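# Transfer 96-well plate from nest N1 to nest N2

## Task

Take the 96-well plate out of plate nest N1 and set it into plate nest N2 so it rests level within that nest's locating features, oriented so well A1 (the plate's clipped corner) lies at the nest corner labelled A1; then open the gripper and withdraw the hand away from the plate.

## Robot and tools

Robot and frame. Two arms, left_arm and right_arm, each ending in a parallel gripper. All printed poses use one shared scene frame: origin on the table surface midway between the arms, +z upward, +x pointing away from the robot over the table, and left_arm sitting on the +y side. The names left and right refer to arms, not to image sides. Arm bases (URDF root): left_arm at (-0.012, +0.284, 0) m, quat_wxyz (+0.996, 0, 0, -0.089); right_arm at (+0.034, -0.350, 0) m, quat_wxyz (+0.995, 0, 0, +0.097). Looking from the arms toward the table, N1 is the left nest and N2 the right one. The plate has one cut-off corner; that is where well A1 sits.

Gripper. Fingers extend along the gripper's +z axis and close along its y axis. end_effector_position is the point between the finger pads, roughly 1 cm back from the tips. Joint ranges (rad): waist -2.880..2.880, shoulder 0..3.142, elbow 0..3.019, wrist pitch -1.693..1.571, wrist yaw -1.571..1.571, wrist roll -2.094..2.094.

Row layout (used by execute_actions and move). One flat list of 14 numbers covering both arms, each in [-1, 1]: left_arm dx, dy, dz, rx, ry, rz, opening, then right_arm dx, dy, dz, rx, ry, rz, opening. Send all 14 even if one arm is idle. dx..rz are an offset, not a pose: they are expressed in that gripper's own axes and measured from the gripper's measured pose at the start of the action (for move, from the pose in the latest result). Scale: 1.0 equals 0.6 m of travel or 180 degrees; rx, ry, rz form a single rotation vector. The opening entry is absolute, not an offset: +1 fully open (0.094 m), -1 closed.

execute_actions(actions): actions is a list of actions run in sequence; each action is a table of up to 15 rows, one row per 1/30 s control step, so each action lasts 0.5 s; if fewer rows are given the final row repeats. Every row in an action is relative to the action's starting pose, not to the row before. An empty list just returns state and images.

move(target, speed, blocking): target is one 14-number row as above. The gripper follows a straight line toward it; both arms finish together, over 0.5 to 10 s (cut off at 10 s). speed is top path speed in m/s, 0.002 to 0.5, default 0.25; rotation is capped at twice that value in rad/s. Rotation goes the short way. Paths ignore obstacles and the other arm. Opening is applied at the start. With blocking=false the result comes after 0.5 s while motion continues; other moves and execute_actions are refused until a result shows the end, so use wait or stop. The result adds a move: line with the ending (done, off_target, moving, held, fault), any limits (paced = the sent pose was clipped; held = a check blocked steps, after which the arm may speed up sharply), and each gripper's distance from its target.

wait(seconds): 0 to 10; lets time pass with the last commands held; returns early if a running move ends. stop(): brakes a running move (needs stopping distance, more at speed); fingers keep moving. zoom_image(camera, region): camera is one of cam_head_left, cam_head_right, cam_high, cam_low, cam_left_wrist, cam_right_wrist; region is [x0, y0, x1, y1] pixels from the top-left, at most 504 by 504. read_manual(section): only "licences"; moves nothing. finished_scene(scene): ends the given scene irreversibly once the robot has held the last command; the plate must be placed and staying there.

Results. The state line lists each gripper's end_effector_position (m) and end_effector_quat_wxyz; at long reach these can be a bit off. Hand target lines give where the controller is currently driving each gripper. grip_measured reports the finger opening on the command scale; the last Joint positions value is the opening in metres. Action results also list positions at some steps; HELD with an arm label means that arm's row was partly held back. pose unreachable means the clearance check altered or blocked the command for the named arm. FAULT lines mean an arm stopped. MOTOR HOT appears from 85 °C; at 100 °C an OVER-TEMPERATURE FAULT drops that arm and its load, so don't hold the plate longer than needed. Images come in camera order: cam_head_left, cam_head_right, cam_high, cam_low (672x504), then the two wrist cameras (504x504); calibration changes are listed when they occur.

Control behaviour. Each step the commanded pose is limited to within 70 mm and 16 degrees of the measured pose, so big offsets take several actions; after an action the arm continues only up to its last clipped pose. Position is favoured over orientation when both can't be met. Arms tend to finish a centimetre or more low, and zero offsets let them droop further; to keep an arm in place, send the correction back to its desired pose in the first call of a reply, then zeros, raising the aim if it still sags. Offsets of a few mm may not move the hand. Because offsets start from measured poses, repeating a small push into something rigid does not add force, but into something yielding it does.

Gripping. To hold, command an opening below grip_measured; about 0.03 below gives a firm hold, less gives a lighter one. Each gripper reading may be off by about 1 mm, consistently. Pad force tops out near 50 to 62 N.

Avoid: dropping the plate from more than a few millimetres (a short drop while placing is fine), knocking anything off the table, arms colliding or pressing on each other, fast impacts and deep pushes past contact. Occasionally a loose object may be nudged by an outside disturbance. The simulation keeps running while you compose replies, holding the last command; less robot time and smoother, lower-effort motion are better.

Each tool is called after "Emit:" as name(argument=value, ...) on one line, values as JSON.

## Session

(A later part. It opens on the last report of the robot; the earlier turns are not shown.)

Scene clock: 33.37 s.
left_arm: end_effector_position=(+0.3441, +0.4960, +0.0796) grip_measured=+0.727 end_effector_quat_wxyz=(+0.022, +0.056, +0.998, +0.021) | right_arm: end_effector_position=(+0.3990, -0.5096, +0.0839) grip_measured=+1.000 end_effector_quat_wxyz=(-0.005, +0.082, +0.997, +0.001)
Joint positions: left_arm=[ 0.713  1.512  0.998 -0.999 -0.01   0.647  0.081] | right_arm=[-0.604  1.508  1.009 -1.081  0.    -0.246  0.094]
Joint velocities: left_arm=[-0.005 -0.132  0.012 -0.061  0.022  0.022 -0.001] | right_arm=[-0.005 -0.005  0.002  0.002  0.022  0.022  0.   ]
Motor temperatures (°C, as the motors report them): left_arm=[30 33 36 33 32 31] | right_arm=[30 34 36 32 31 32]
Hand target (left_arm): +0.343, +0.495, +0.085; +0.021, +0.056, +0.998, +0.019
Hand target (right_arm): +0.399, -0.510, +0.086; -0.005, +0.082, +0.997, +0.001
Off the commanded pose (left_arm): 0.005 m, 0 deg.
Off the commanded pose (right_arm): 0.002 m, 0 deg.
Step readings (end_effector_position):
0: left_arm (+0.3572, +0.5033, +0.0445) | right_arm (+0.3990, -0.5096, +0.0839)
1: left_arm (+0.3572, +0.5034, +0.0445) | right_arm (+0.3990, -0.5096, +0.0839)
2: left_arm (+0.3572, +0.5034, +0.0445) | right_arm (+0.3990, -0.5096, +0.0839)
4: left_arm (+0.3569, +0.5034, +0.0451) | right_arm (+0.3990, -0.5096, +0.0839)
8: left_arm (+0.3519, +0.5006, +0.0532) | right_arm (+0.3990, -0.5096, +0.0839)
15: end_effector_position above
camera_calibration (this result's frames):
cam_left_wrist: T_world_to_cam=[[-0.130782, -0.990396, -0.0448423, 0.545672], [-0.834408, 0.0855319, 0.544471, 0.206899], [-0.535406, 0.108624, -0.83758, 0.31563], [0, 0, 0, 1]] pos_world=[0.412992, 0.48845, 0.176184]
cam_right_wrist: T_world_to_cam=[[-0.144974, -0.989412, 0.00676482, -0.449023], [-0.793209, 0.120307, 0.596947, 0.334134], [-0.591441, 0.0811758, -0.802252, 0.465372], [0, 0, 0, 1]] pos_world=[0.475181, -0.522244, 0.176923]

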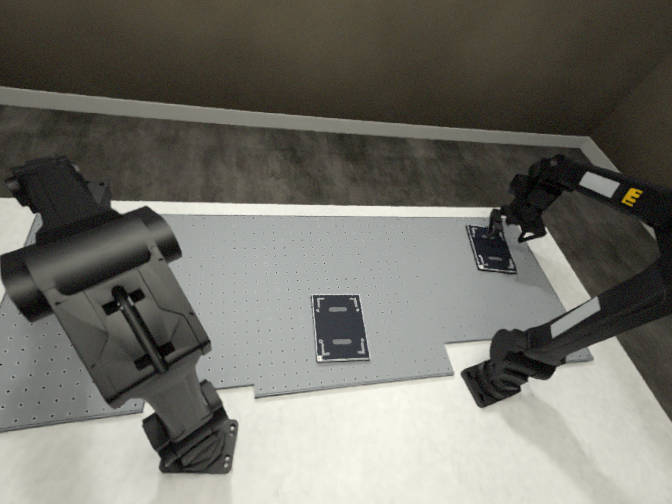

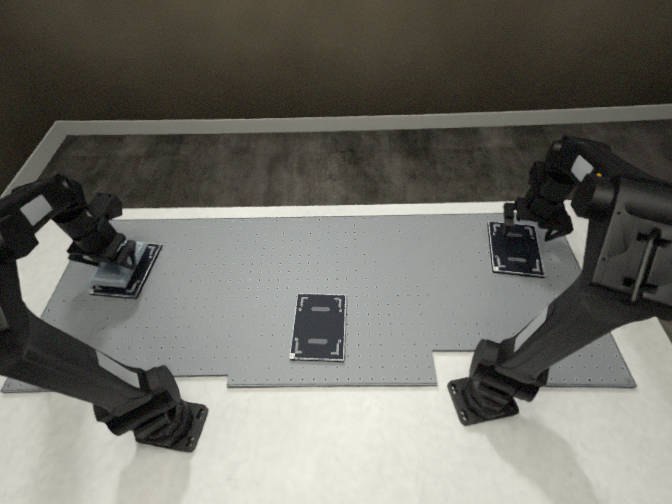

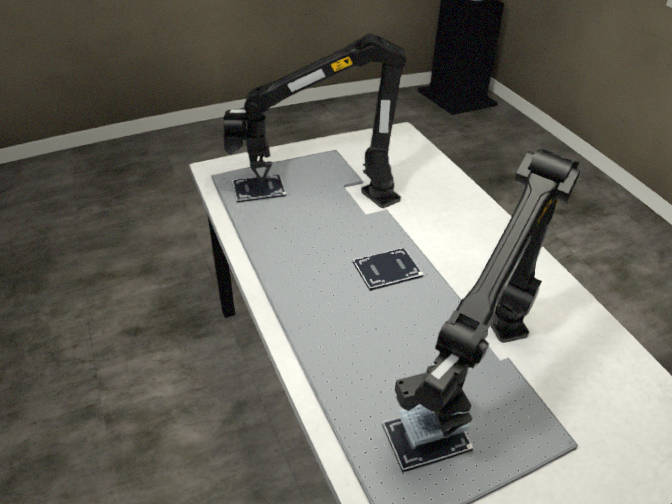

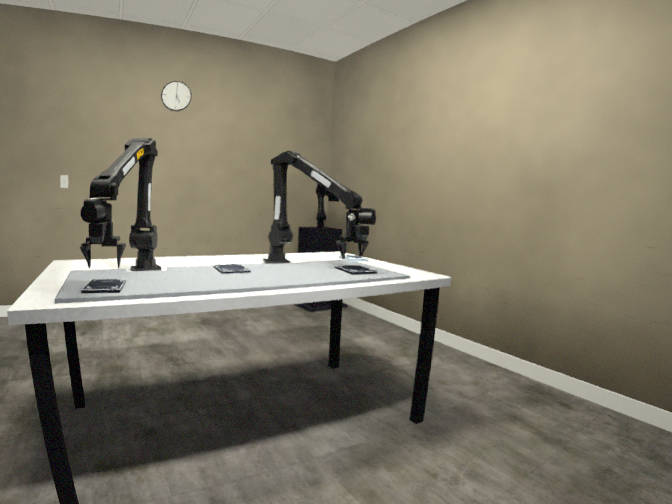

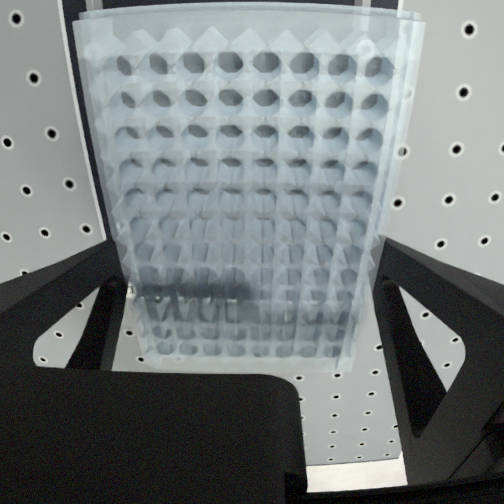

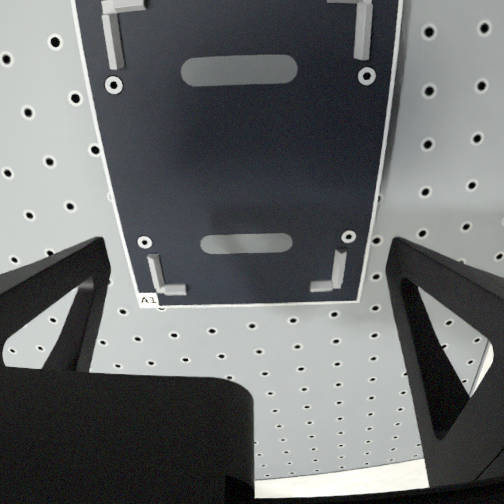

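Emit:
move(target=[-0.1648,-0.7798,-0.0151,0.0266,-0.0143,0,0.685,-0.0325,0.5284,-0.0512,-0.0047,-0.0127,-0.0127,1], speed=0.35)

Scene clock: 36.17 s.
left_arm: end_effector_position=(+0.3698, +0.0207, +0.0595) grip_measured=+0.727 end_effector_quat_wxyz=(+0.014, +0.067, +0.997, -0.024) | right_arm: end_effector_position=(+0.4579, -0.2044, +0.1044) grip_measured=+1.000 end_effector_quat_wxyz=(+0.006, +0.055, +0.998, +0.004)
Joint positions: left_arm=[-0.413  1.662  1.122 -0.982  0.028 -0.459  0.081] | right_arm=[ 0.136  1.59   1.165 -1.131 -0.003  0.441  0.094]
Joint velocities: left_arm=[ 0.015  0.015  0.002 -0.007 -0.007 -0.037  0.001] | right_arm=[-0.005 -0.005 -0.007  0.002 -0.007  0.037  0.   ]
Motor temperatures (°C, as the motors report them): left_arm=[30 33 37 33 32 31] | right_arm=[30 34 36 32 31 32]
Hand target (left_arm): +0.390, +0.012, +0.073; +0.036, +0.057, +0.997, -0.036
Hand target (right_arm): +0.472, -0.202, +0.113; +0.014, +0.062, +0.998, +0.006
Off the commanded pose (left_arm): 0.024 m, 3 deg.
Off the commanded pose (right_arm): 0.017 m, 1 deg.
move: off_target (left_arm, right_arm)
camera_calibration (this result's frames):
cam_left_wrist: T_world_to_cam=[[-0.153363, -0.987105, 0.045859, 0.0803791], [-0.82034, 0.153052, 0.551015, 0.273011], [-0.550928, 0.0468851, -0.833235, 0.370894], [0, 0, 0, 1]] pos_world=[0.440625, 0.0201684, 0.154922]
cam_right_wrist: T_world_to_cam=[[-0.0916836, -0.995788, 0.00037206, -0.16375], [-0.811372, 0.0749207, 0.579709, 0.332715], [-0.577296, 0.052848, -0.814823, 0.480944], [0, 0, 0, 1]] pos_world=[0.532589, -0.213405, 0.199068]

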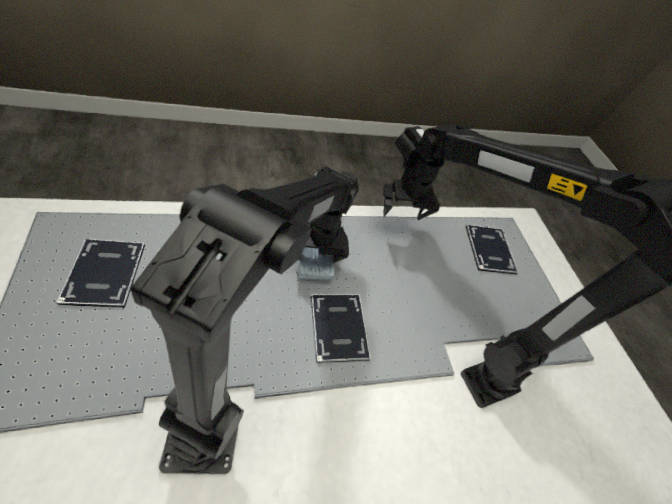

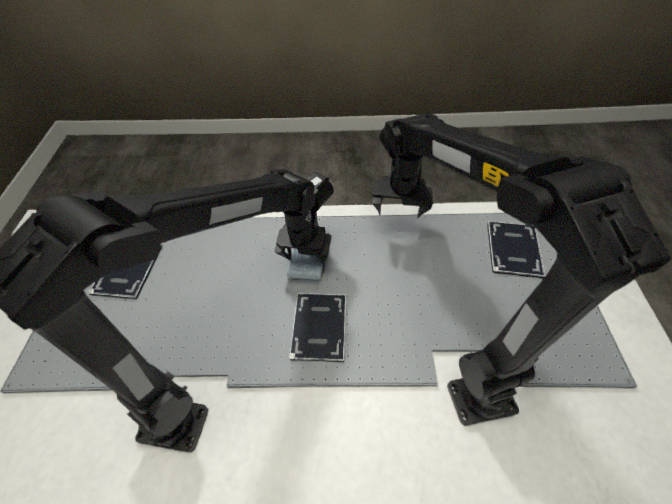

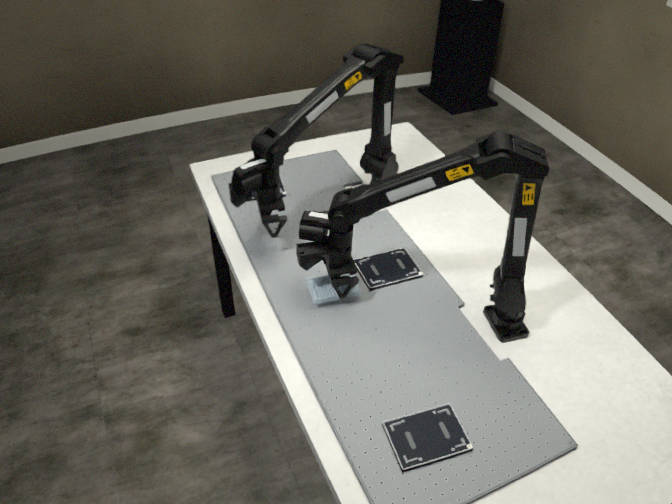

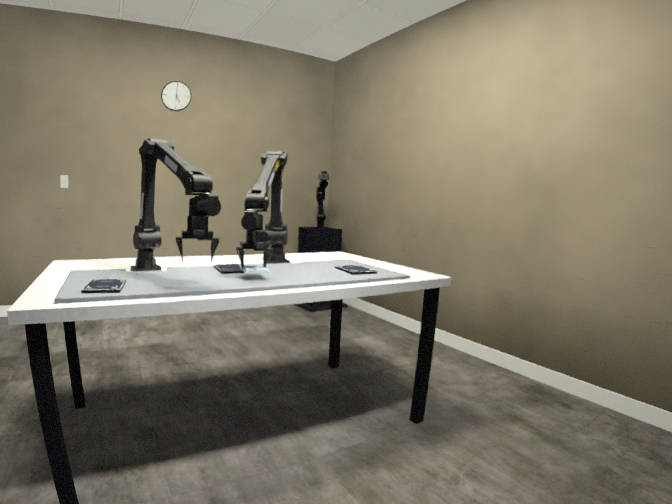

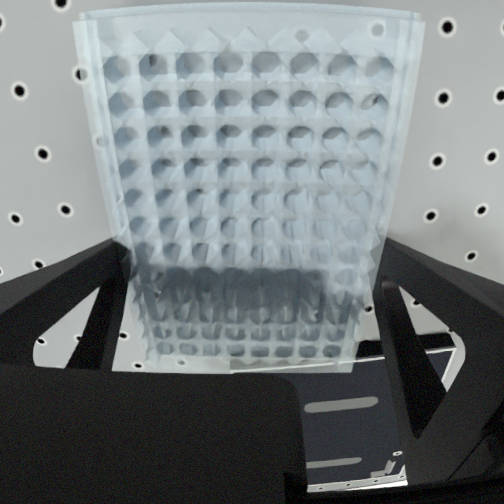

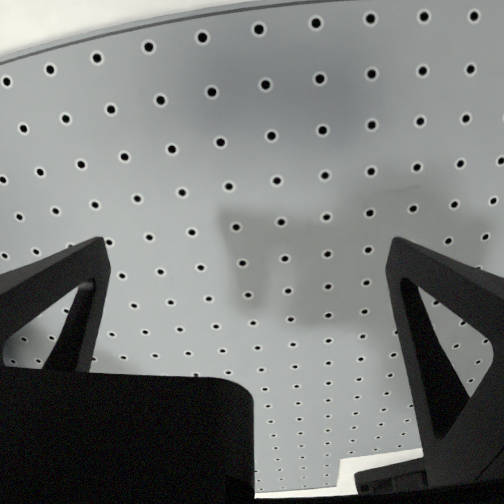

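Emit:
zoom_image(camera="cam_left_wrist", region=[0, 60, 120, 280])

Emit:
zoom_image(camera="cam_left_wrist", region=[390, 10, 504, 270])

Region (0, 60, 120, 280) of cam_left_wrist's 504x504 image, scaled by 2.291, with more detail than that image has; it fills the left 275 columns of this view, and the rest is white.

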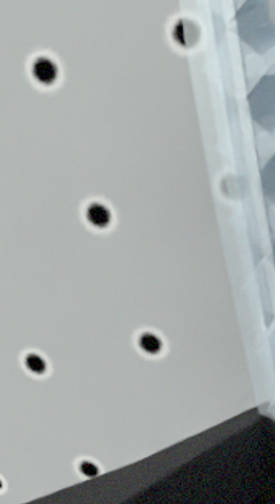

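Region (390, 10, 504, 270) of cam_left_wrist's 504x504 image, scaled by 1.938, with more detail than that image has; it fills the left 221 columns of this view, and the rest is white.

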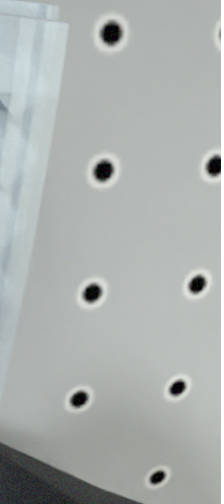

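Emit:
execute_actions(actions=[[[0.0007,0.001,0.0019,-0.0005,-0.0005,0,0.685,0,0,-0.003,0,0,0,1],[0.0021,0.0031,0.0056,-0.0014,-0.0014,0,0.685,0,0,-0.003,0,0,0,1],[0.0038,0.0058,0.0104,-0.0027,-0.0026,0,0.685,0,0,-0.003,0,0,0,1],[0.0058,0.0087,0.0155,-0.004,-0.0039,0,0.685,0,0,-0.003,0,0,0,1],[0.0077,0.0116,0.0207,-0.0054,-0.0052,0,0.685,0,0,-0.003,0,0,0,1],[0.0095,0.0144,0.0255,-0.0066,-0.0064,0,0.685,0,0,-0.003,0,0,0,1],[0.011,0.0166,0.0296,-0.0077,-0.0074,0,0.685,0,0,-0.003,0,0,0,1],[0.0122,0.0185,0.0329,-0.0085,-0.0083,0,0.685,0,0,-0.003,0,0,0,1],[0.013,0.0198,0.0352,-0.0091,-0.0088,0,0.685,0,0,-0.003,0,0,0,1],[0.0135,0.0205,0.0365,-0.0095,-0.0092,0,0.685,0,0,-0.003,0,0,0,1],[0.0137,0.0208,0.037,-0.0096,-0.0093,0,0.685,0,0,-0.003,0,0,0,1]]])

Scene clock: 40.07 s.
left_arm: end_effector_position=(+0.3586, +0.0361, +0.0358) grip_measured=+0.727 end_effector_quat_wxyz=(+0.019, +0.065, +0.998, -0.005) | right_arm: end_effector_position=(+0.4579, -0.2044, +0.1044) grip_measured=+1.000 end_effector_quat_wxyz=(+0.006, +0.056, +0.998, +0.004)
Joint positions: left_arm=[-0.413  1.662  1.049 -0.919 -0.01  -0.462  0.081] | right_arm=[ 0.136  1.59   1.165 -1.131 -0.003  0.443  0.094]
Joint velocities: left_arm=[-0.024 -0.005 -0.012  0.061  0.037 -0.007 -0.001] | right_arm=[0.005 0.005 0.007 0.002 0.007 0.022 0.   ]
Motor temperatures (°C, as the motors report them): left_arm=[30 33 37 33 32 31] | right_arm=[30 34 36 32 31 32]
Hand target (left_arm): +0.364, +0.034, +0.037; +0.029, +0.066, +0.997, -0.010
Hand target (right_arm): +0.458, -0.204, +0.106; +0.006, +0.055, +0.998, +0.004
Off the commanded pose (left_arm): 0.006 m, 1 deg.
Off the commanded pose (right_arm): 0.002 m, 0 deg.
Step readings (end_effector_position):
0: left_arm (+0.3699, +0.0208, +0.0595) | right_arm (+0.4579, -0.2044, +0.1044)
1: left_arm (+0.3699, +0.0208, +0.0595) | right_arm (+0.4579, -0.2044, +0.1044)
2: left_arm (+0.3696, +0.0213, +0.0591) | right_arm (+0.4579, -0.2044, +0.1044)
4: left_arm (+0.3690, +0.0235, +0.0566) | right_arm (+0.4579, -0.2044, +0.1044)
8: left_arm (+0.3634, +0.0313, +0.0444) | right_arm (+0.4579, -0.2044, +0.1044)
15: end_effector_position above
camera_calibration (this result's frames):
cam_left_wrist: T_world_to_cam=[[-0.149056, -0.988802, 0.00729611, 0.0948026], [-0.827634, 0.128792, 0.546292, 0.278135], [-0.541114, 0.0753895, -0.837563, 0.339923], [0, 0, 0, 1]] pos_world=[0.428262, 0.0322929, 0.132072]
cam_right_wrist: T_world_to_cam=[[-0.0935826, -0.995611, 0.000349705, -0.162842], [-0.811219, 0.0764542, 0.579723, 0.332957], [-0.577205, 0.0539683, -0.814814, 0.481131], [0, 0, 0, 1]] pos_world=[0.532573, -0.213549, 0.199066]

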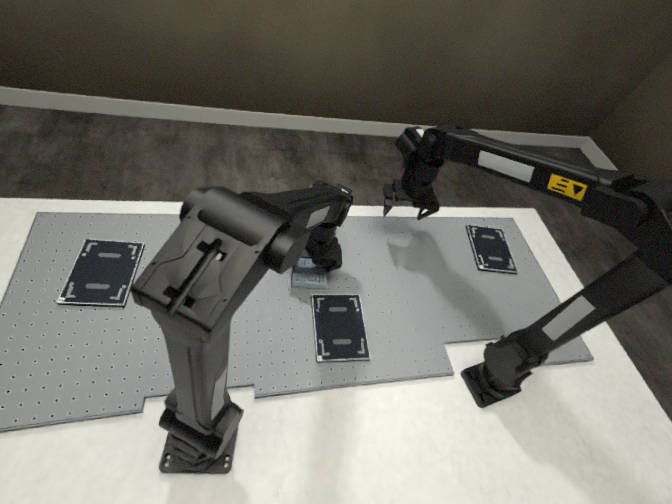

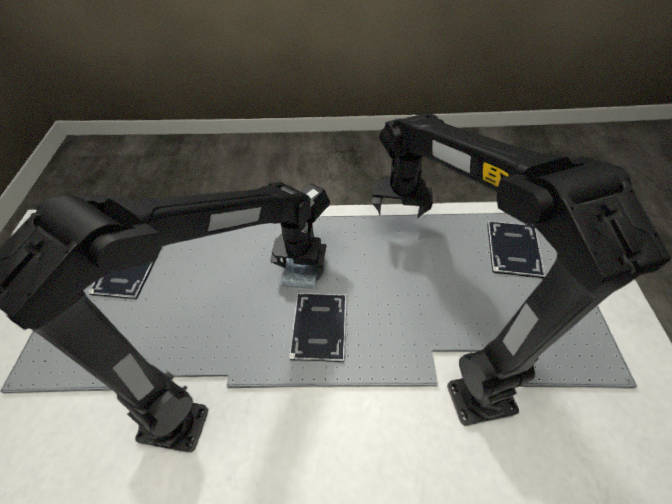

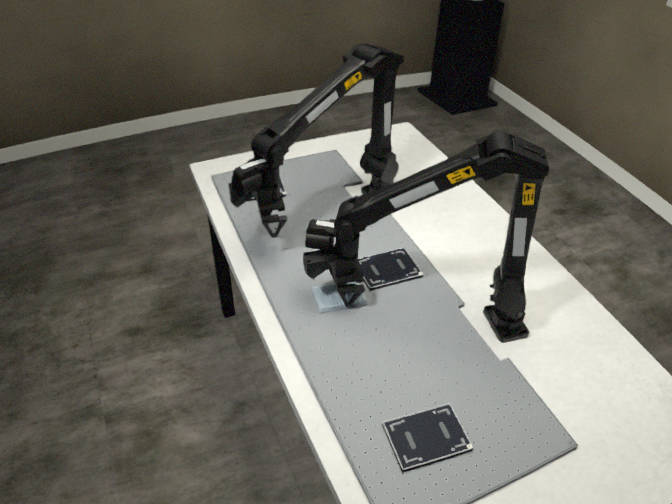

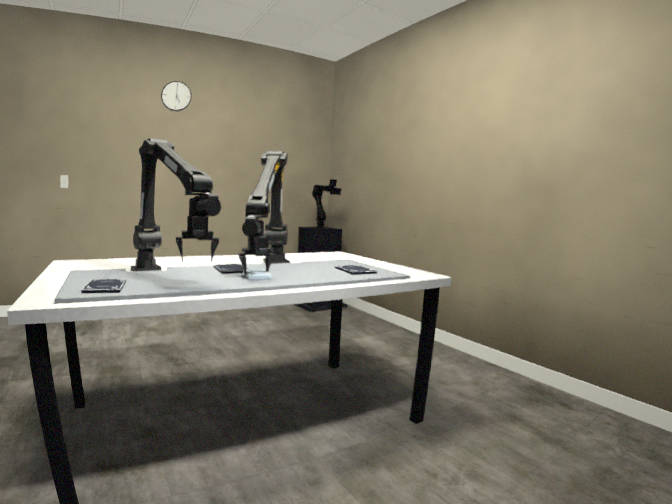

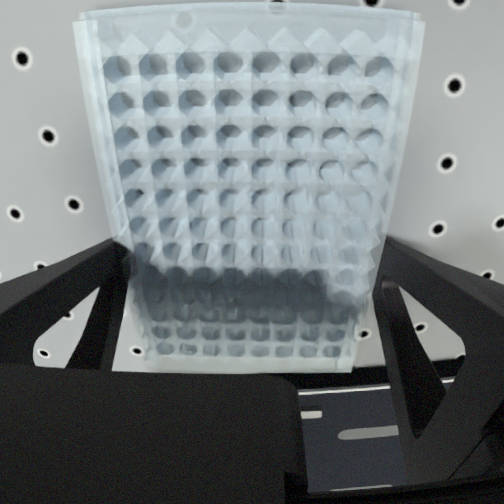

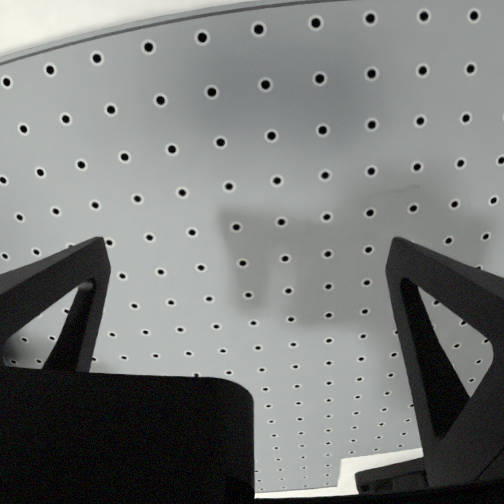

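Emit:
zoom_image(camera="cam_low", region=[230, 255, 290, 290])

Emit:
zoom_image(camera="cam_left_wrist", region=[0, 0, 504, 260])

Region (230, 255, 290, 290) of cam_low's 672x504 image, scaled by 8.400, with more detail than that image has; it fills the top 294 rows of this view, and the rest is white.

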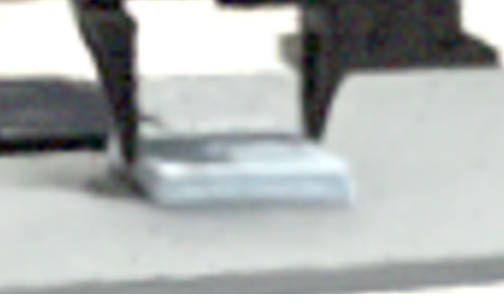

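Region (0, 0, 504, 260) of cam_left_wrist's 504x504 image, scaled by 1.000; it fills the top 260 rows of this view, and the rest is white.

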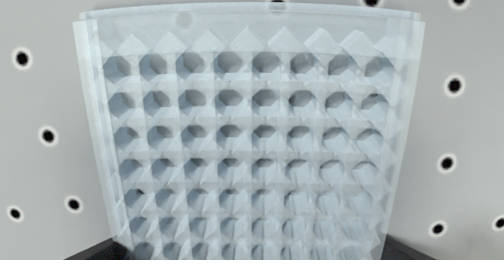

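Emit:
execute_actions(actions=[[[0,0,0,0,0,0,0.72,0,0,-0.003,0,0,0,1],[0,0,0,0,0,0,0.76,0,0,-0.003,0,0,0,1],[0,0,0,0,0,0,0.84,0,0,-0.003,0,0,0,1],[0.0006,0.0003,-0.002,0,0,0,0.93,0,0,-0.003,0,0,0,1],[0.0017,0.0009,-0.0051,0,0,0,1,0,0,-0.003,0,0,0,1],[0.0034,0.0018,-0.0103,0,0,0,1,0,0,-0.003,0,0,0,1],[0.0058,0.0031,-0.0174,0,0,0,1,0,0,-0.003,0,0,0,1],[0.0085,0.0045,-0.0257,0,0,0,1,0,0,-0.003,0,0,0,1],[0.0113,0.006,-0.0341,0,0,0,1,0,0,-0.003,0,0,0,1],[0.0141,0.0075,-0.0424,0,0,0,1,0,0,-0.003,0,0,0,1],[0.0166,0.0088,-0.0502,0,0,0,1,0,0,-0.003,0,0,0,1],[0.0187,0.0099,-0.0566,0,0,0,1,0,0,-0.003,0,0,0,1],[0.0202,0.0107,-0.0611,0,0,0,1,0,0,-0.003,0,0,0,1],[0.021,0.0112,-0.0637,0,0,0,1,0,0,-0.003,0,0,0,1],[0.0213,0.0113,-0.0643,0,0,0,1,0,0,-0.003,0,0,0,1]]])

Scene clock: 42.17 s.
left_arm: end_effector_position=(+0.3491, +0.0425, +0.0613) grip_measured=+1.000 end_effector_quat_wxyz=(+0.017, +0.065, +0.998, -0.004) | right_arm: end_effector_position=(+0.4579, -0.2044, +0.1044) grip_measured=+1.000 end_effector_quat_wxyz=(+0.006, +0.056, +0.998, +0.004)
Joint positions: left_arm=[-0.413  1.6    1.049 -0.987 -0.01  -0.462  0.094] | right_arm=[ 0.136  1.59   1.165 -1.131 -0.003  0.443  0.094]
Joint velocities: left_arm=[-0.005 -0.337 -0.012 -0.164  0.022  0.007  0.   ] | right_arm=[-0.005  0.015 -0.002  0.017 -0.007  0.051  0.   ]
Motor temperatures (°C, as the motors report them): left_arm=[30 33 37 33 32 31] | right_arm=[30 34 36 32 31 32]
Hand target (left_arm): +0.346, +0.044, +0.074; +0.019, +0.065, +0.998, -0.005
Hand target (right_arm): +0.458, -0.204, +0.106; +0.006, +0.056, +0.998, +0.004
Off the commanded pose (left_arm): 0.013 m, 0 deg.
Off the commanded pose (right_arm): 0.002 m, 0 deg.
Step readings (end_effector_position):
0: left_arm (+0.3591, +0.0358, +0.0359) | right_arm (+0.4579, -0.2044, +0.1044)
1: left_arm (+0.3591, +0.0358, +0.0359) | right_arm (+0.4579, -0.2044, +0.1044)
2: left_arm (+0.3591, +0.0358, +0.0359) | right_arm (+0.4579, -0.2044, +0.1044)
4: left_arm (+0.3591, +0.0358, +0.0359) | right_arm (+0.4579, -0.2044, +0.1044)
8: left_arm (+0.3577, +0.0367, +0.0364) | right_arm (+0.4579, -0.2044, +0.1044)
15: end_effector_position above
camera_calibration (this result's frames):
cam_left_wrist: T_world_to_cam=[[-0.149029, -0.98882, 0.00501055, 0.0996682], [-0.825203, 0.127158, 0.550336, 0.254494], [-0.544821, 0.0778811, -0.834928, 0.356602], [0, 0, 0, 1]] pos_world=[0.419146, 0.0384205, 0.15718]
cam_right_wrist: T_world_to_cam=[[-0.0935826, -0.995611, 0.000349705, -0.162842], [-0.811219, 0.0764542, 0.579723, 0.332957], [-0.577205, 0.0539683, -0.814814, 0.481131], [0, 0, 0, 1]] pos_world=[0.532573, -0.213549, 0.199066]

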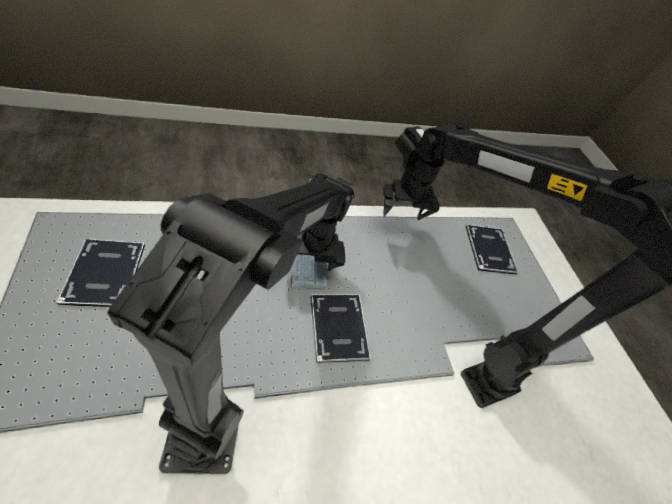

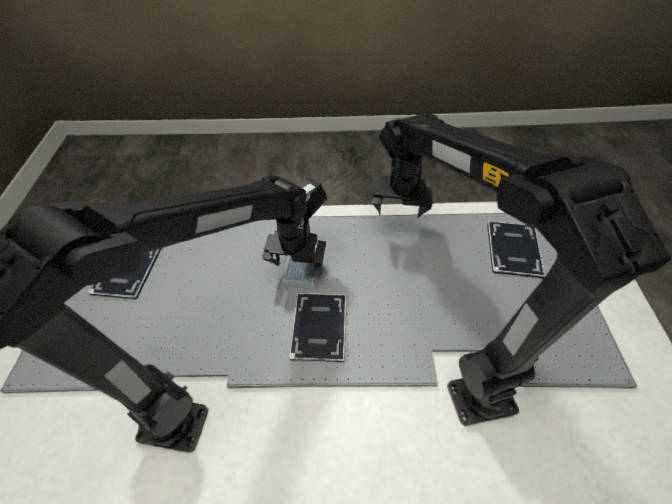

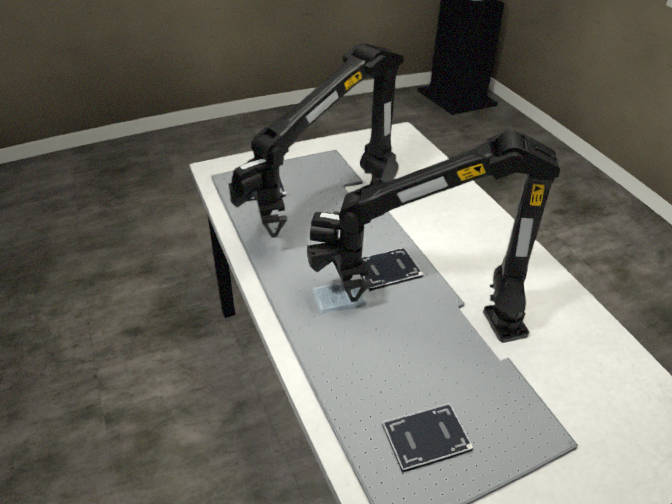

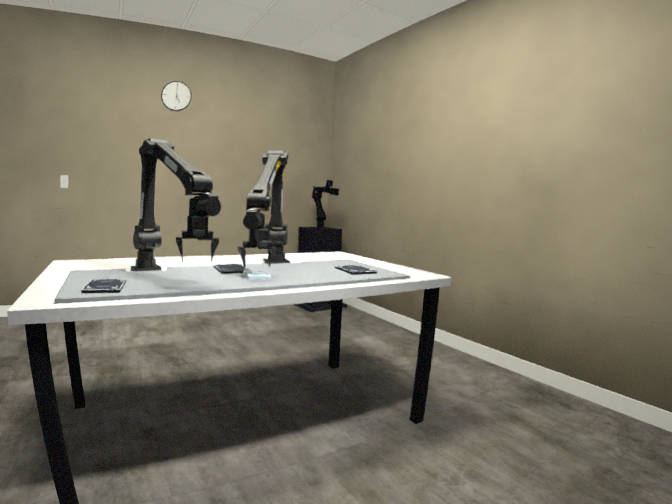

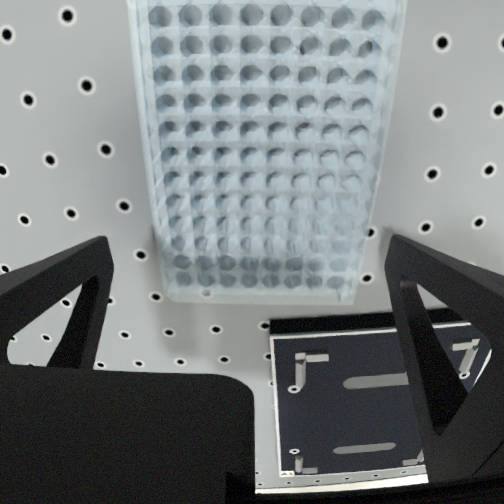

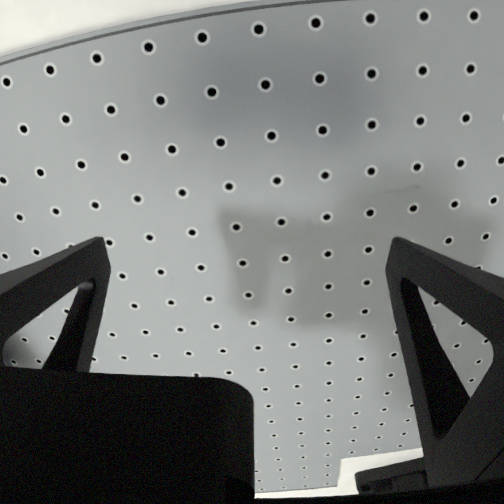

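Emit:
zoom_image(camera="cam_head_right", region=[260, 230, 360, 305])

Emit:
zoom_image(camera="cam_high", region=[300, 260, 400, 325])

Region (260, 230, 360, 305) of cam_head_right's 672x504 image, scaled by 5.040, with more detail than that image has; it fills the top 378 rows of this view, and the rest is white.

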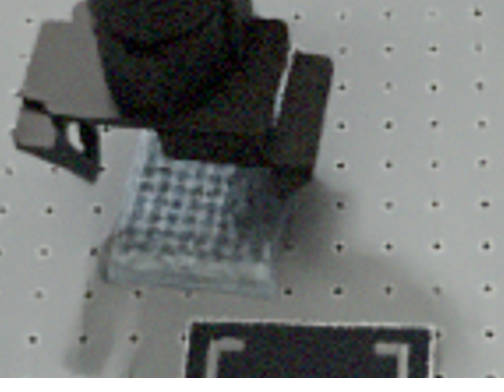

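Region (300, 260, 400, 325) of cam_high's 672x504 image, scaled by 5.040, with more detail than that image has; it fills the top 328 rows of this view, and the rest is white.

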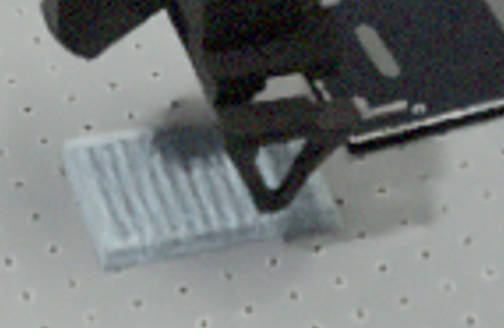

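Emit:
zoom_image(camera="cam_head_right", region=[300, 195, 450, 300])

Region (300, 195, 450, 300) of cam_head_right's 672x504 image, scaled by 3.360, with more detail than that image has; it fills the top 353 rows of this view, and the rest is white.

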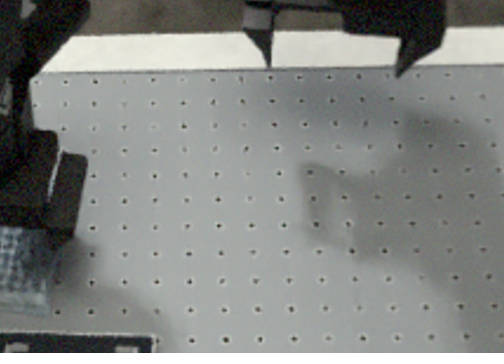

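Emit:
move(target=[0.1333,0.4143,-0.1049,0,0,0,1,0.1934,0.4372,0.0639,-0.008,-0.0032,0.0095,1], speed=0.3)

Scene clock: 47.20 s.
left_arm: end_effector_position=(+0.3056, +0.3045, +0.1257) grip_measured=+1.000 end_effector_quat_wxyz=(+0.027, +0.058, +0.998, +0.005) | right_arm: end_effector_position=(+0.3602, +0.0587, +0.0597) grip_measured=+1.000 end_effector_quat_wxyz=(+0.002, +0.062, +0.998, +0.005)
Joint positions: left_arm=[ 0.244  1.201  0.834 -1.149 -0.003  0.18   0.094] | right_arm=[ 0.703  1.82   1.344 -1.085 -0.001  1.021  0.094]
Joint velocities: left_arm=[ 0.005 -0.015 -0.012  0.002 -0.125 -0.007  0.   ] | right_arm=[ 0.005 -0.005  0.007 -0.012  0.007  0.007  0.   ]
Motor temperatures (°C, as the motors report them): left_arm=[30 33 36 33 32 31] | right_arm=[30 34 36 32 31 32]
Hand target (left_arm): +0.301, +0.303, +0.127; +0.022, +0.065, +0.998, +0.003
Hand target (right_arm): +0.375, +0.068, +0.065; +0.011, +0.071, +0.997, +0.014
Off the commanded pose (left_arm): 0.009 m, 2 deg.
Off the commanded pose (right_arm): 0.018 m, 2 deg.
move: off_target (right_arm)
camera_calibration (this result's frames):
cam_left_wrist: T_world_to_cam=[[-0.134299, -0.990844, -0.0138347, 0.35036], [-0.838857, 0.106244, 0.533883, 0.162413], [-0.527525, 0.0833052, -0.845445, 0.360718], [0, 0, 0, 1]] pos_world=[0.373582, 0.299847, 0.223105]
cam_right_wrist: T_world_to_cam=[[-0.104569, -0.994518, -0.000300474, 0.093949], [-0.805985, 0.0845683, 0.585864, 0.256712], [-0.582627, 0.0615051, -0.810409, 0.375319], [0, 0, 0, 1]] pos_world=[0.435401, 0.0486402, 0.153792]

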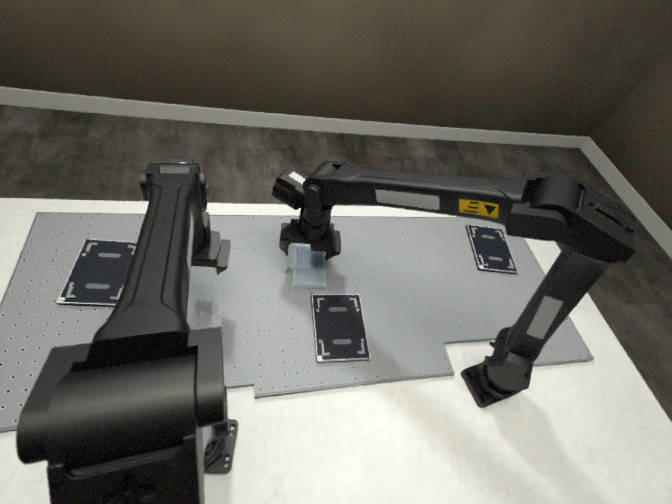

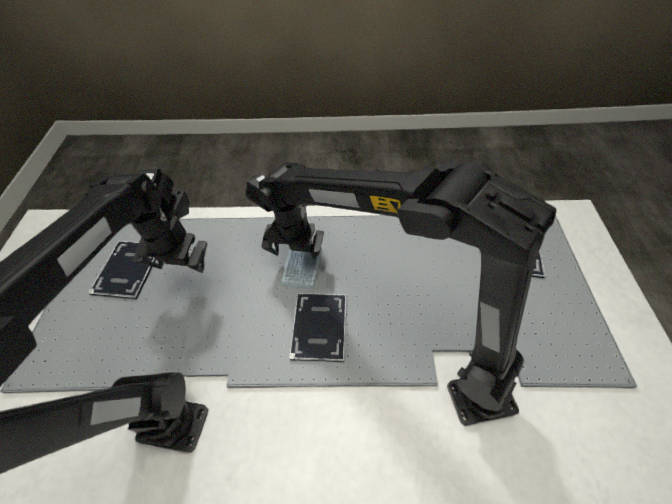

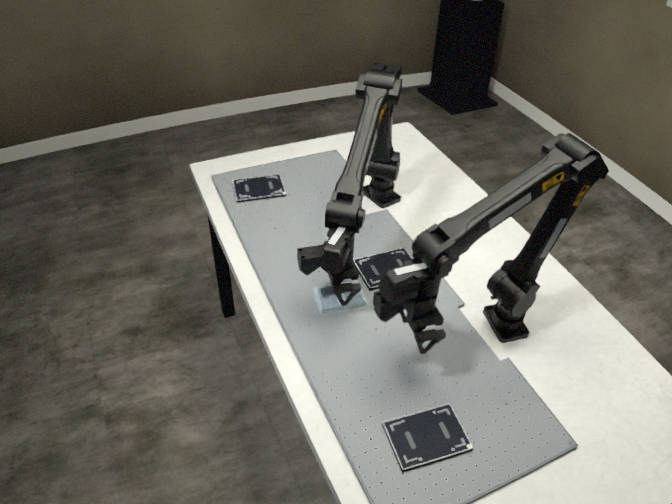

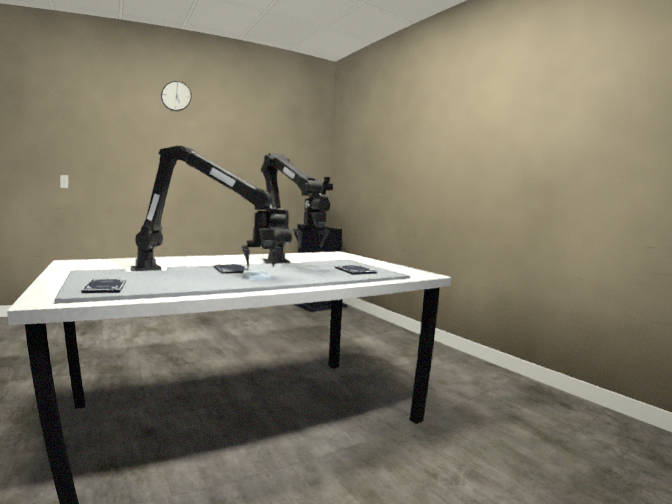

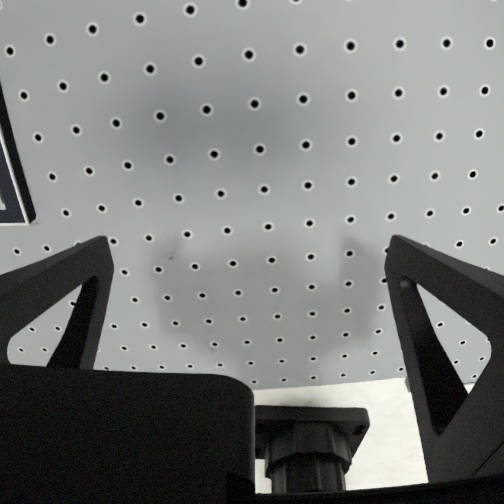

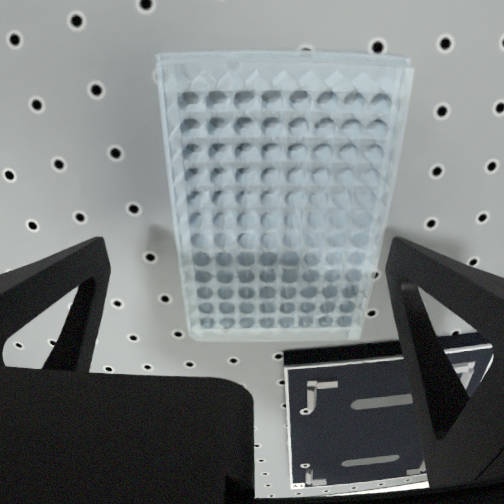

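Emit:
zoom_image(camera="cam_right_wrist", region=[140, 40, 240, 140])

Emit:
zoom_image(camera="cam_right_wrist", region=[330, 40, 430, 140])

Emit:
zoom_image(camera="cam_right_wrist", region=[170, 260, 270, 350])

Emit:
zoom_image(camera="cam_right_wrist", region=[290, 260, 390, 350])

Region (140, 40, 240, 140) of cam_right_wrist's 504x504 image, scaled by 5.040, with more detail than that image has.

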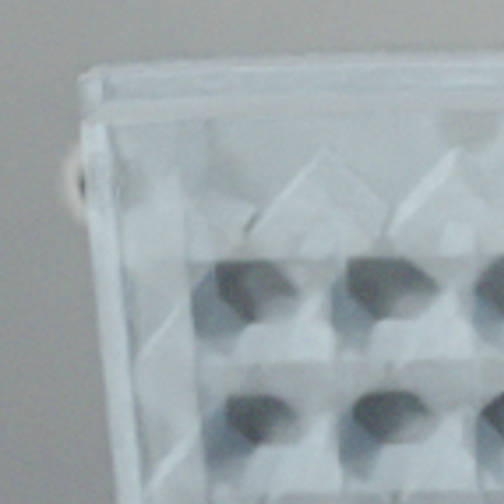

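Region (330, 40, 430, 140) of cam_right_wrist's 504x504 image, scaled by 5.040, with more detail than that image has.

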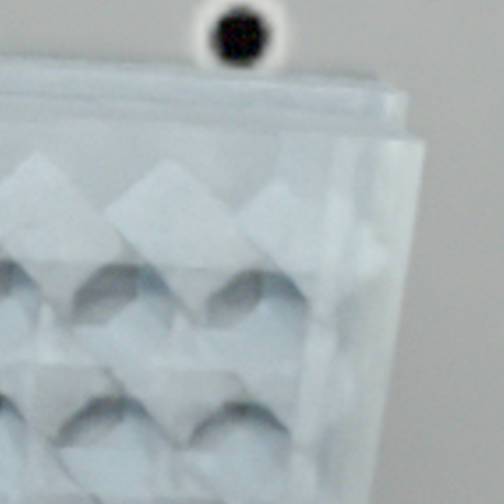

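Region (170, 260, 270, 350) of cam_right_wrist's 504x504 image, scaled by 5.040, with more detail than that image has; it fills the top 454 rows of this view, and the rest is white.

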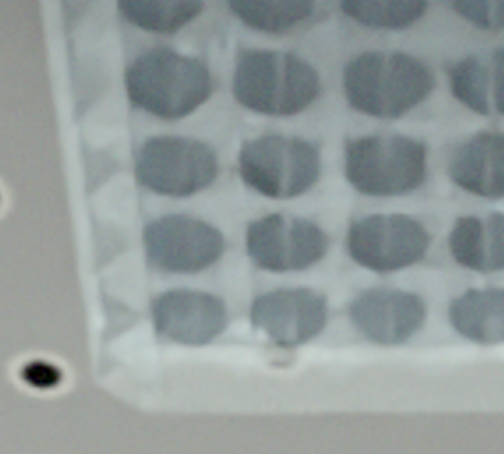

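Region (290, 260, 390, 350) of cam_right_wrist's 504x504 image, scaled by 5.040, with more detail than that image has; it fills the top 454 rows of this view, and the rest is white.

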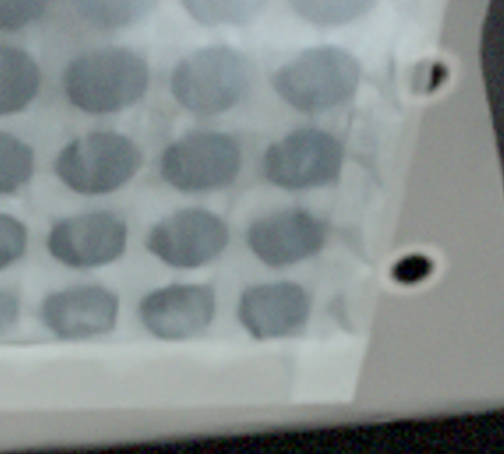

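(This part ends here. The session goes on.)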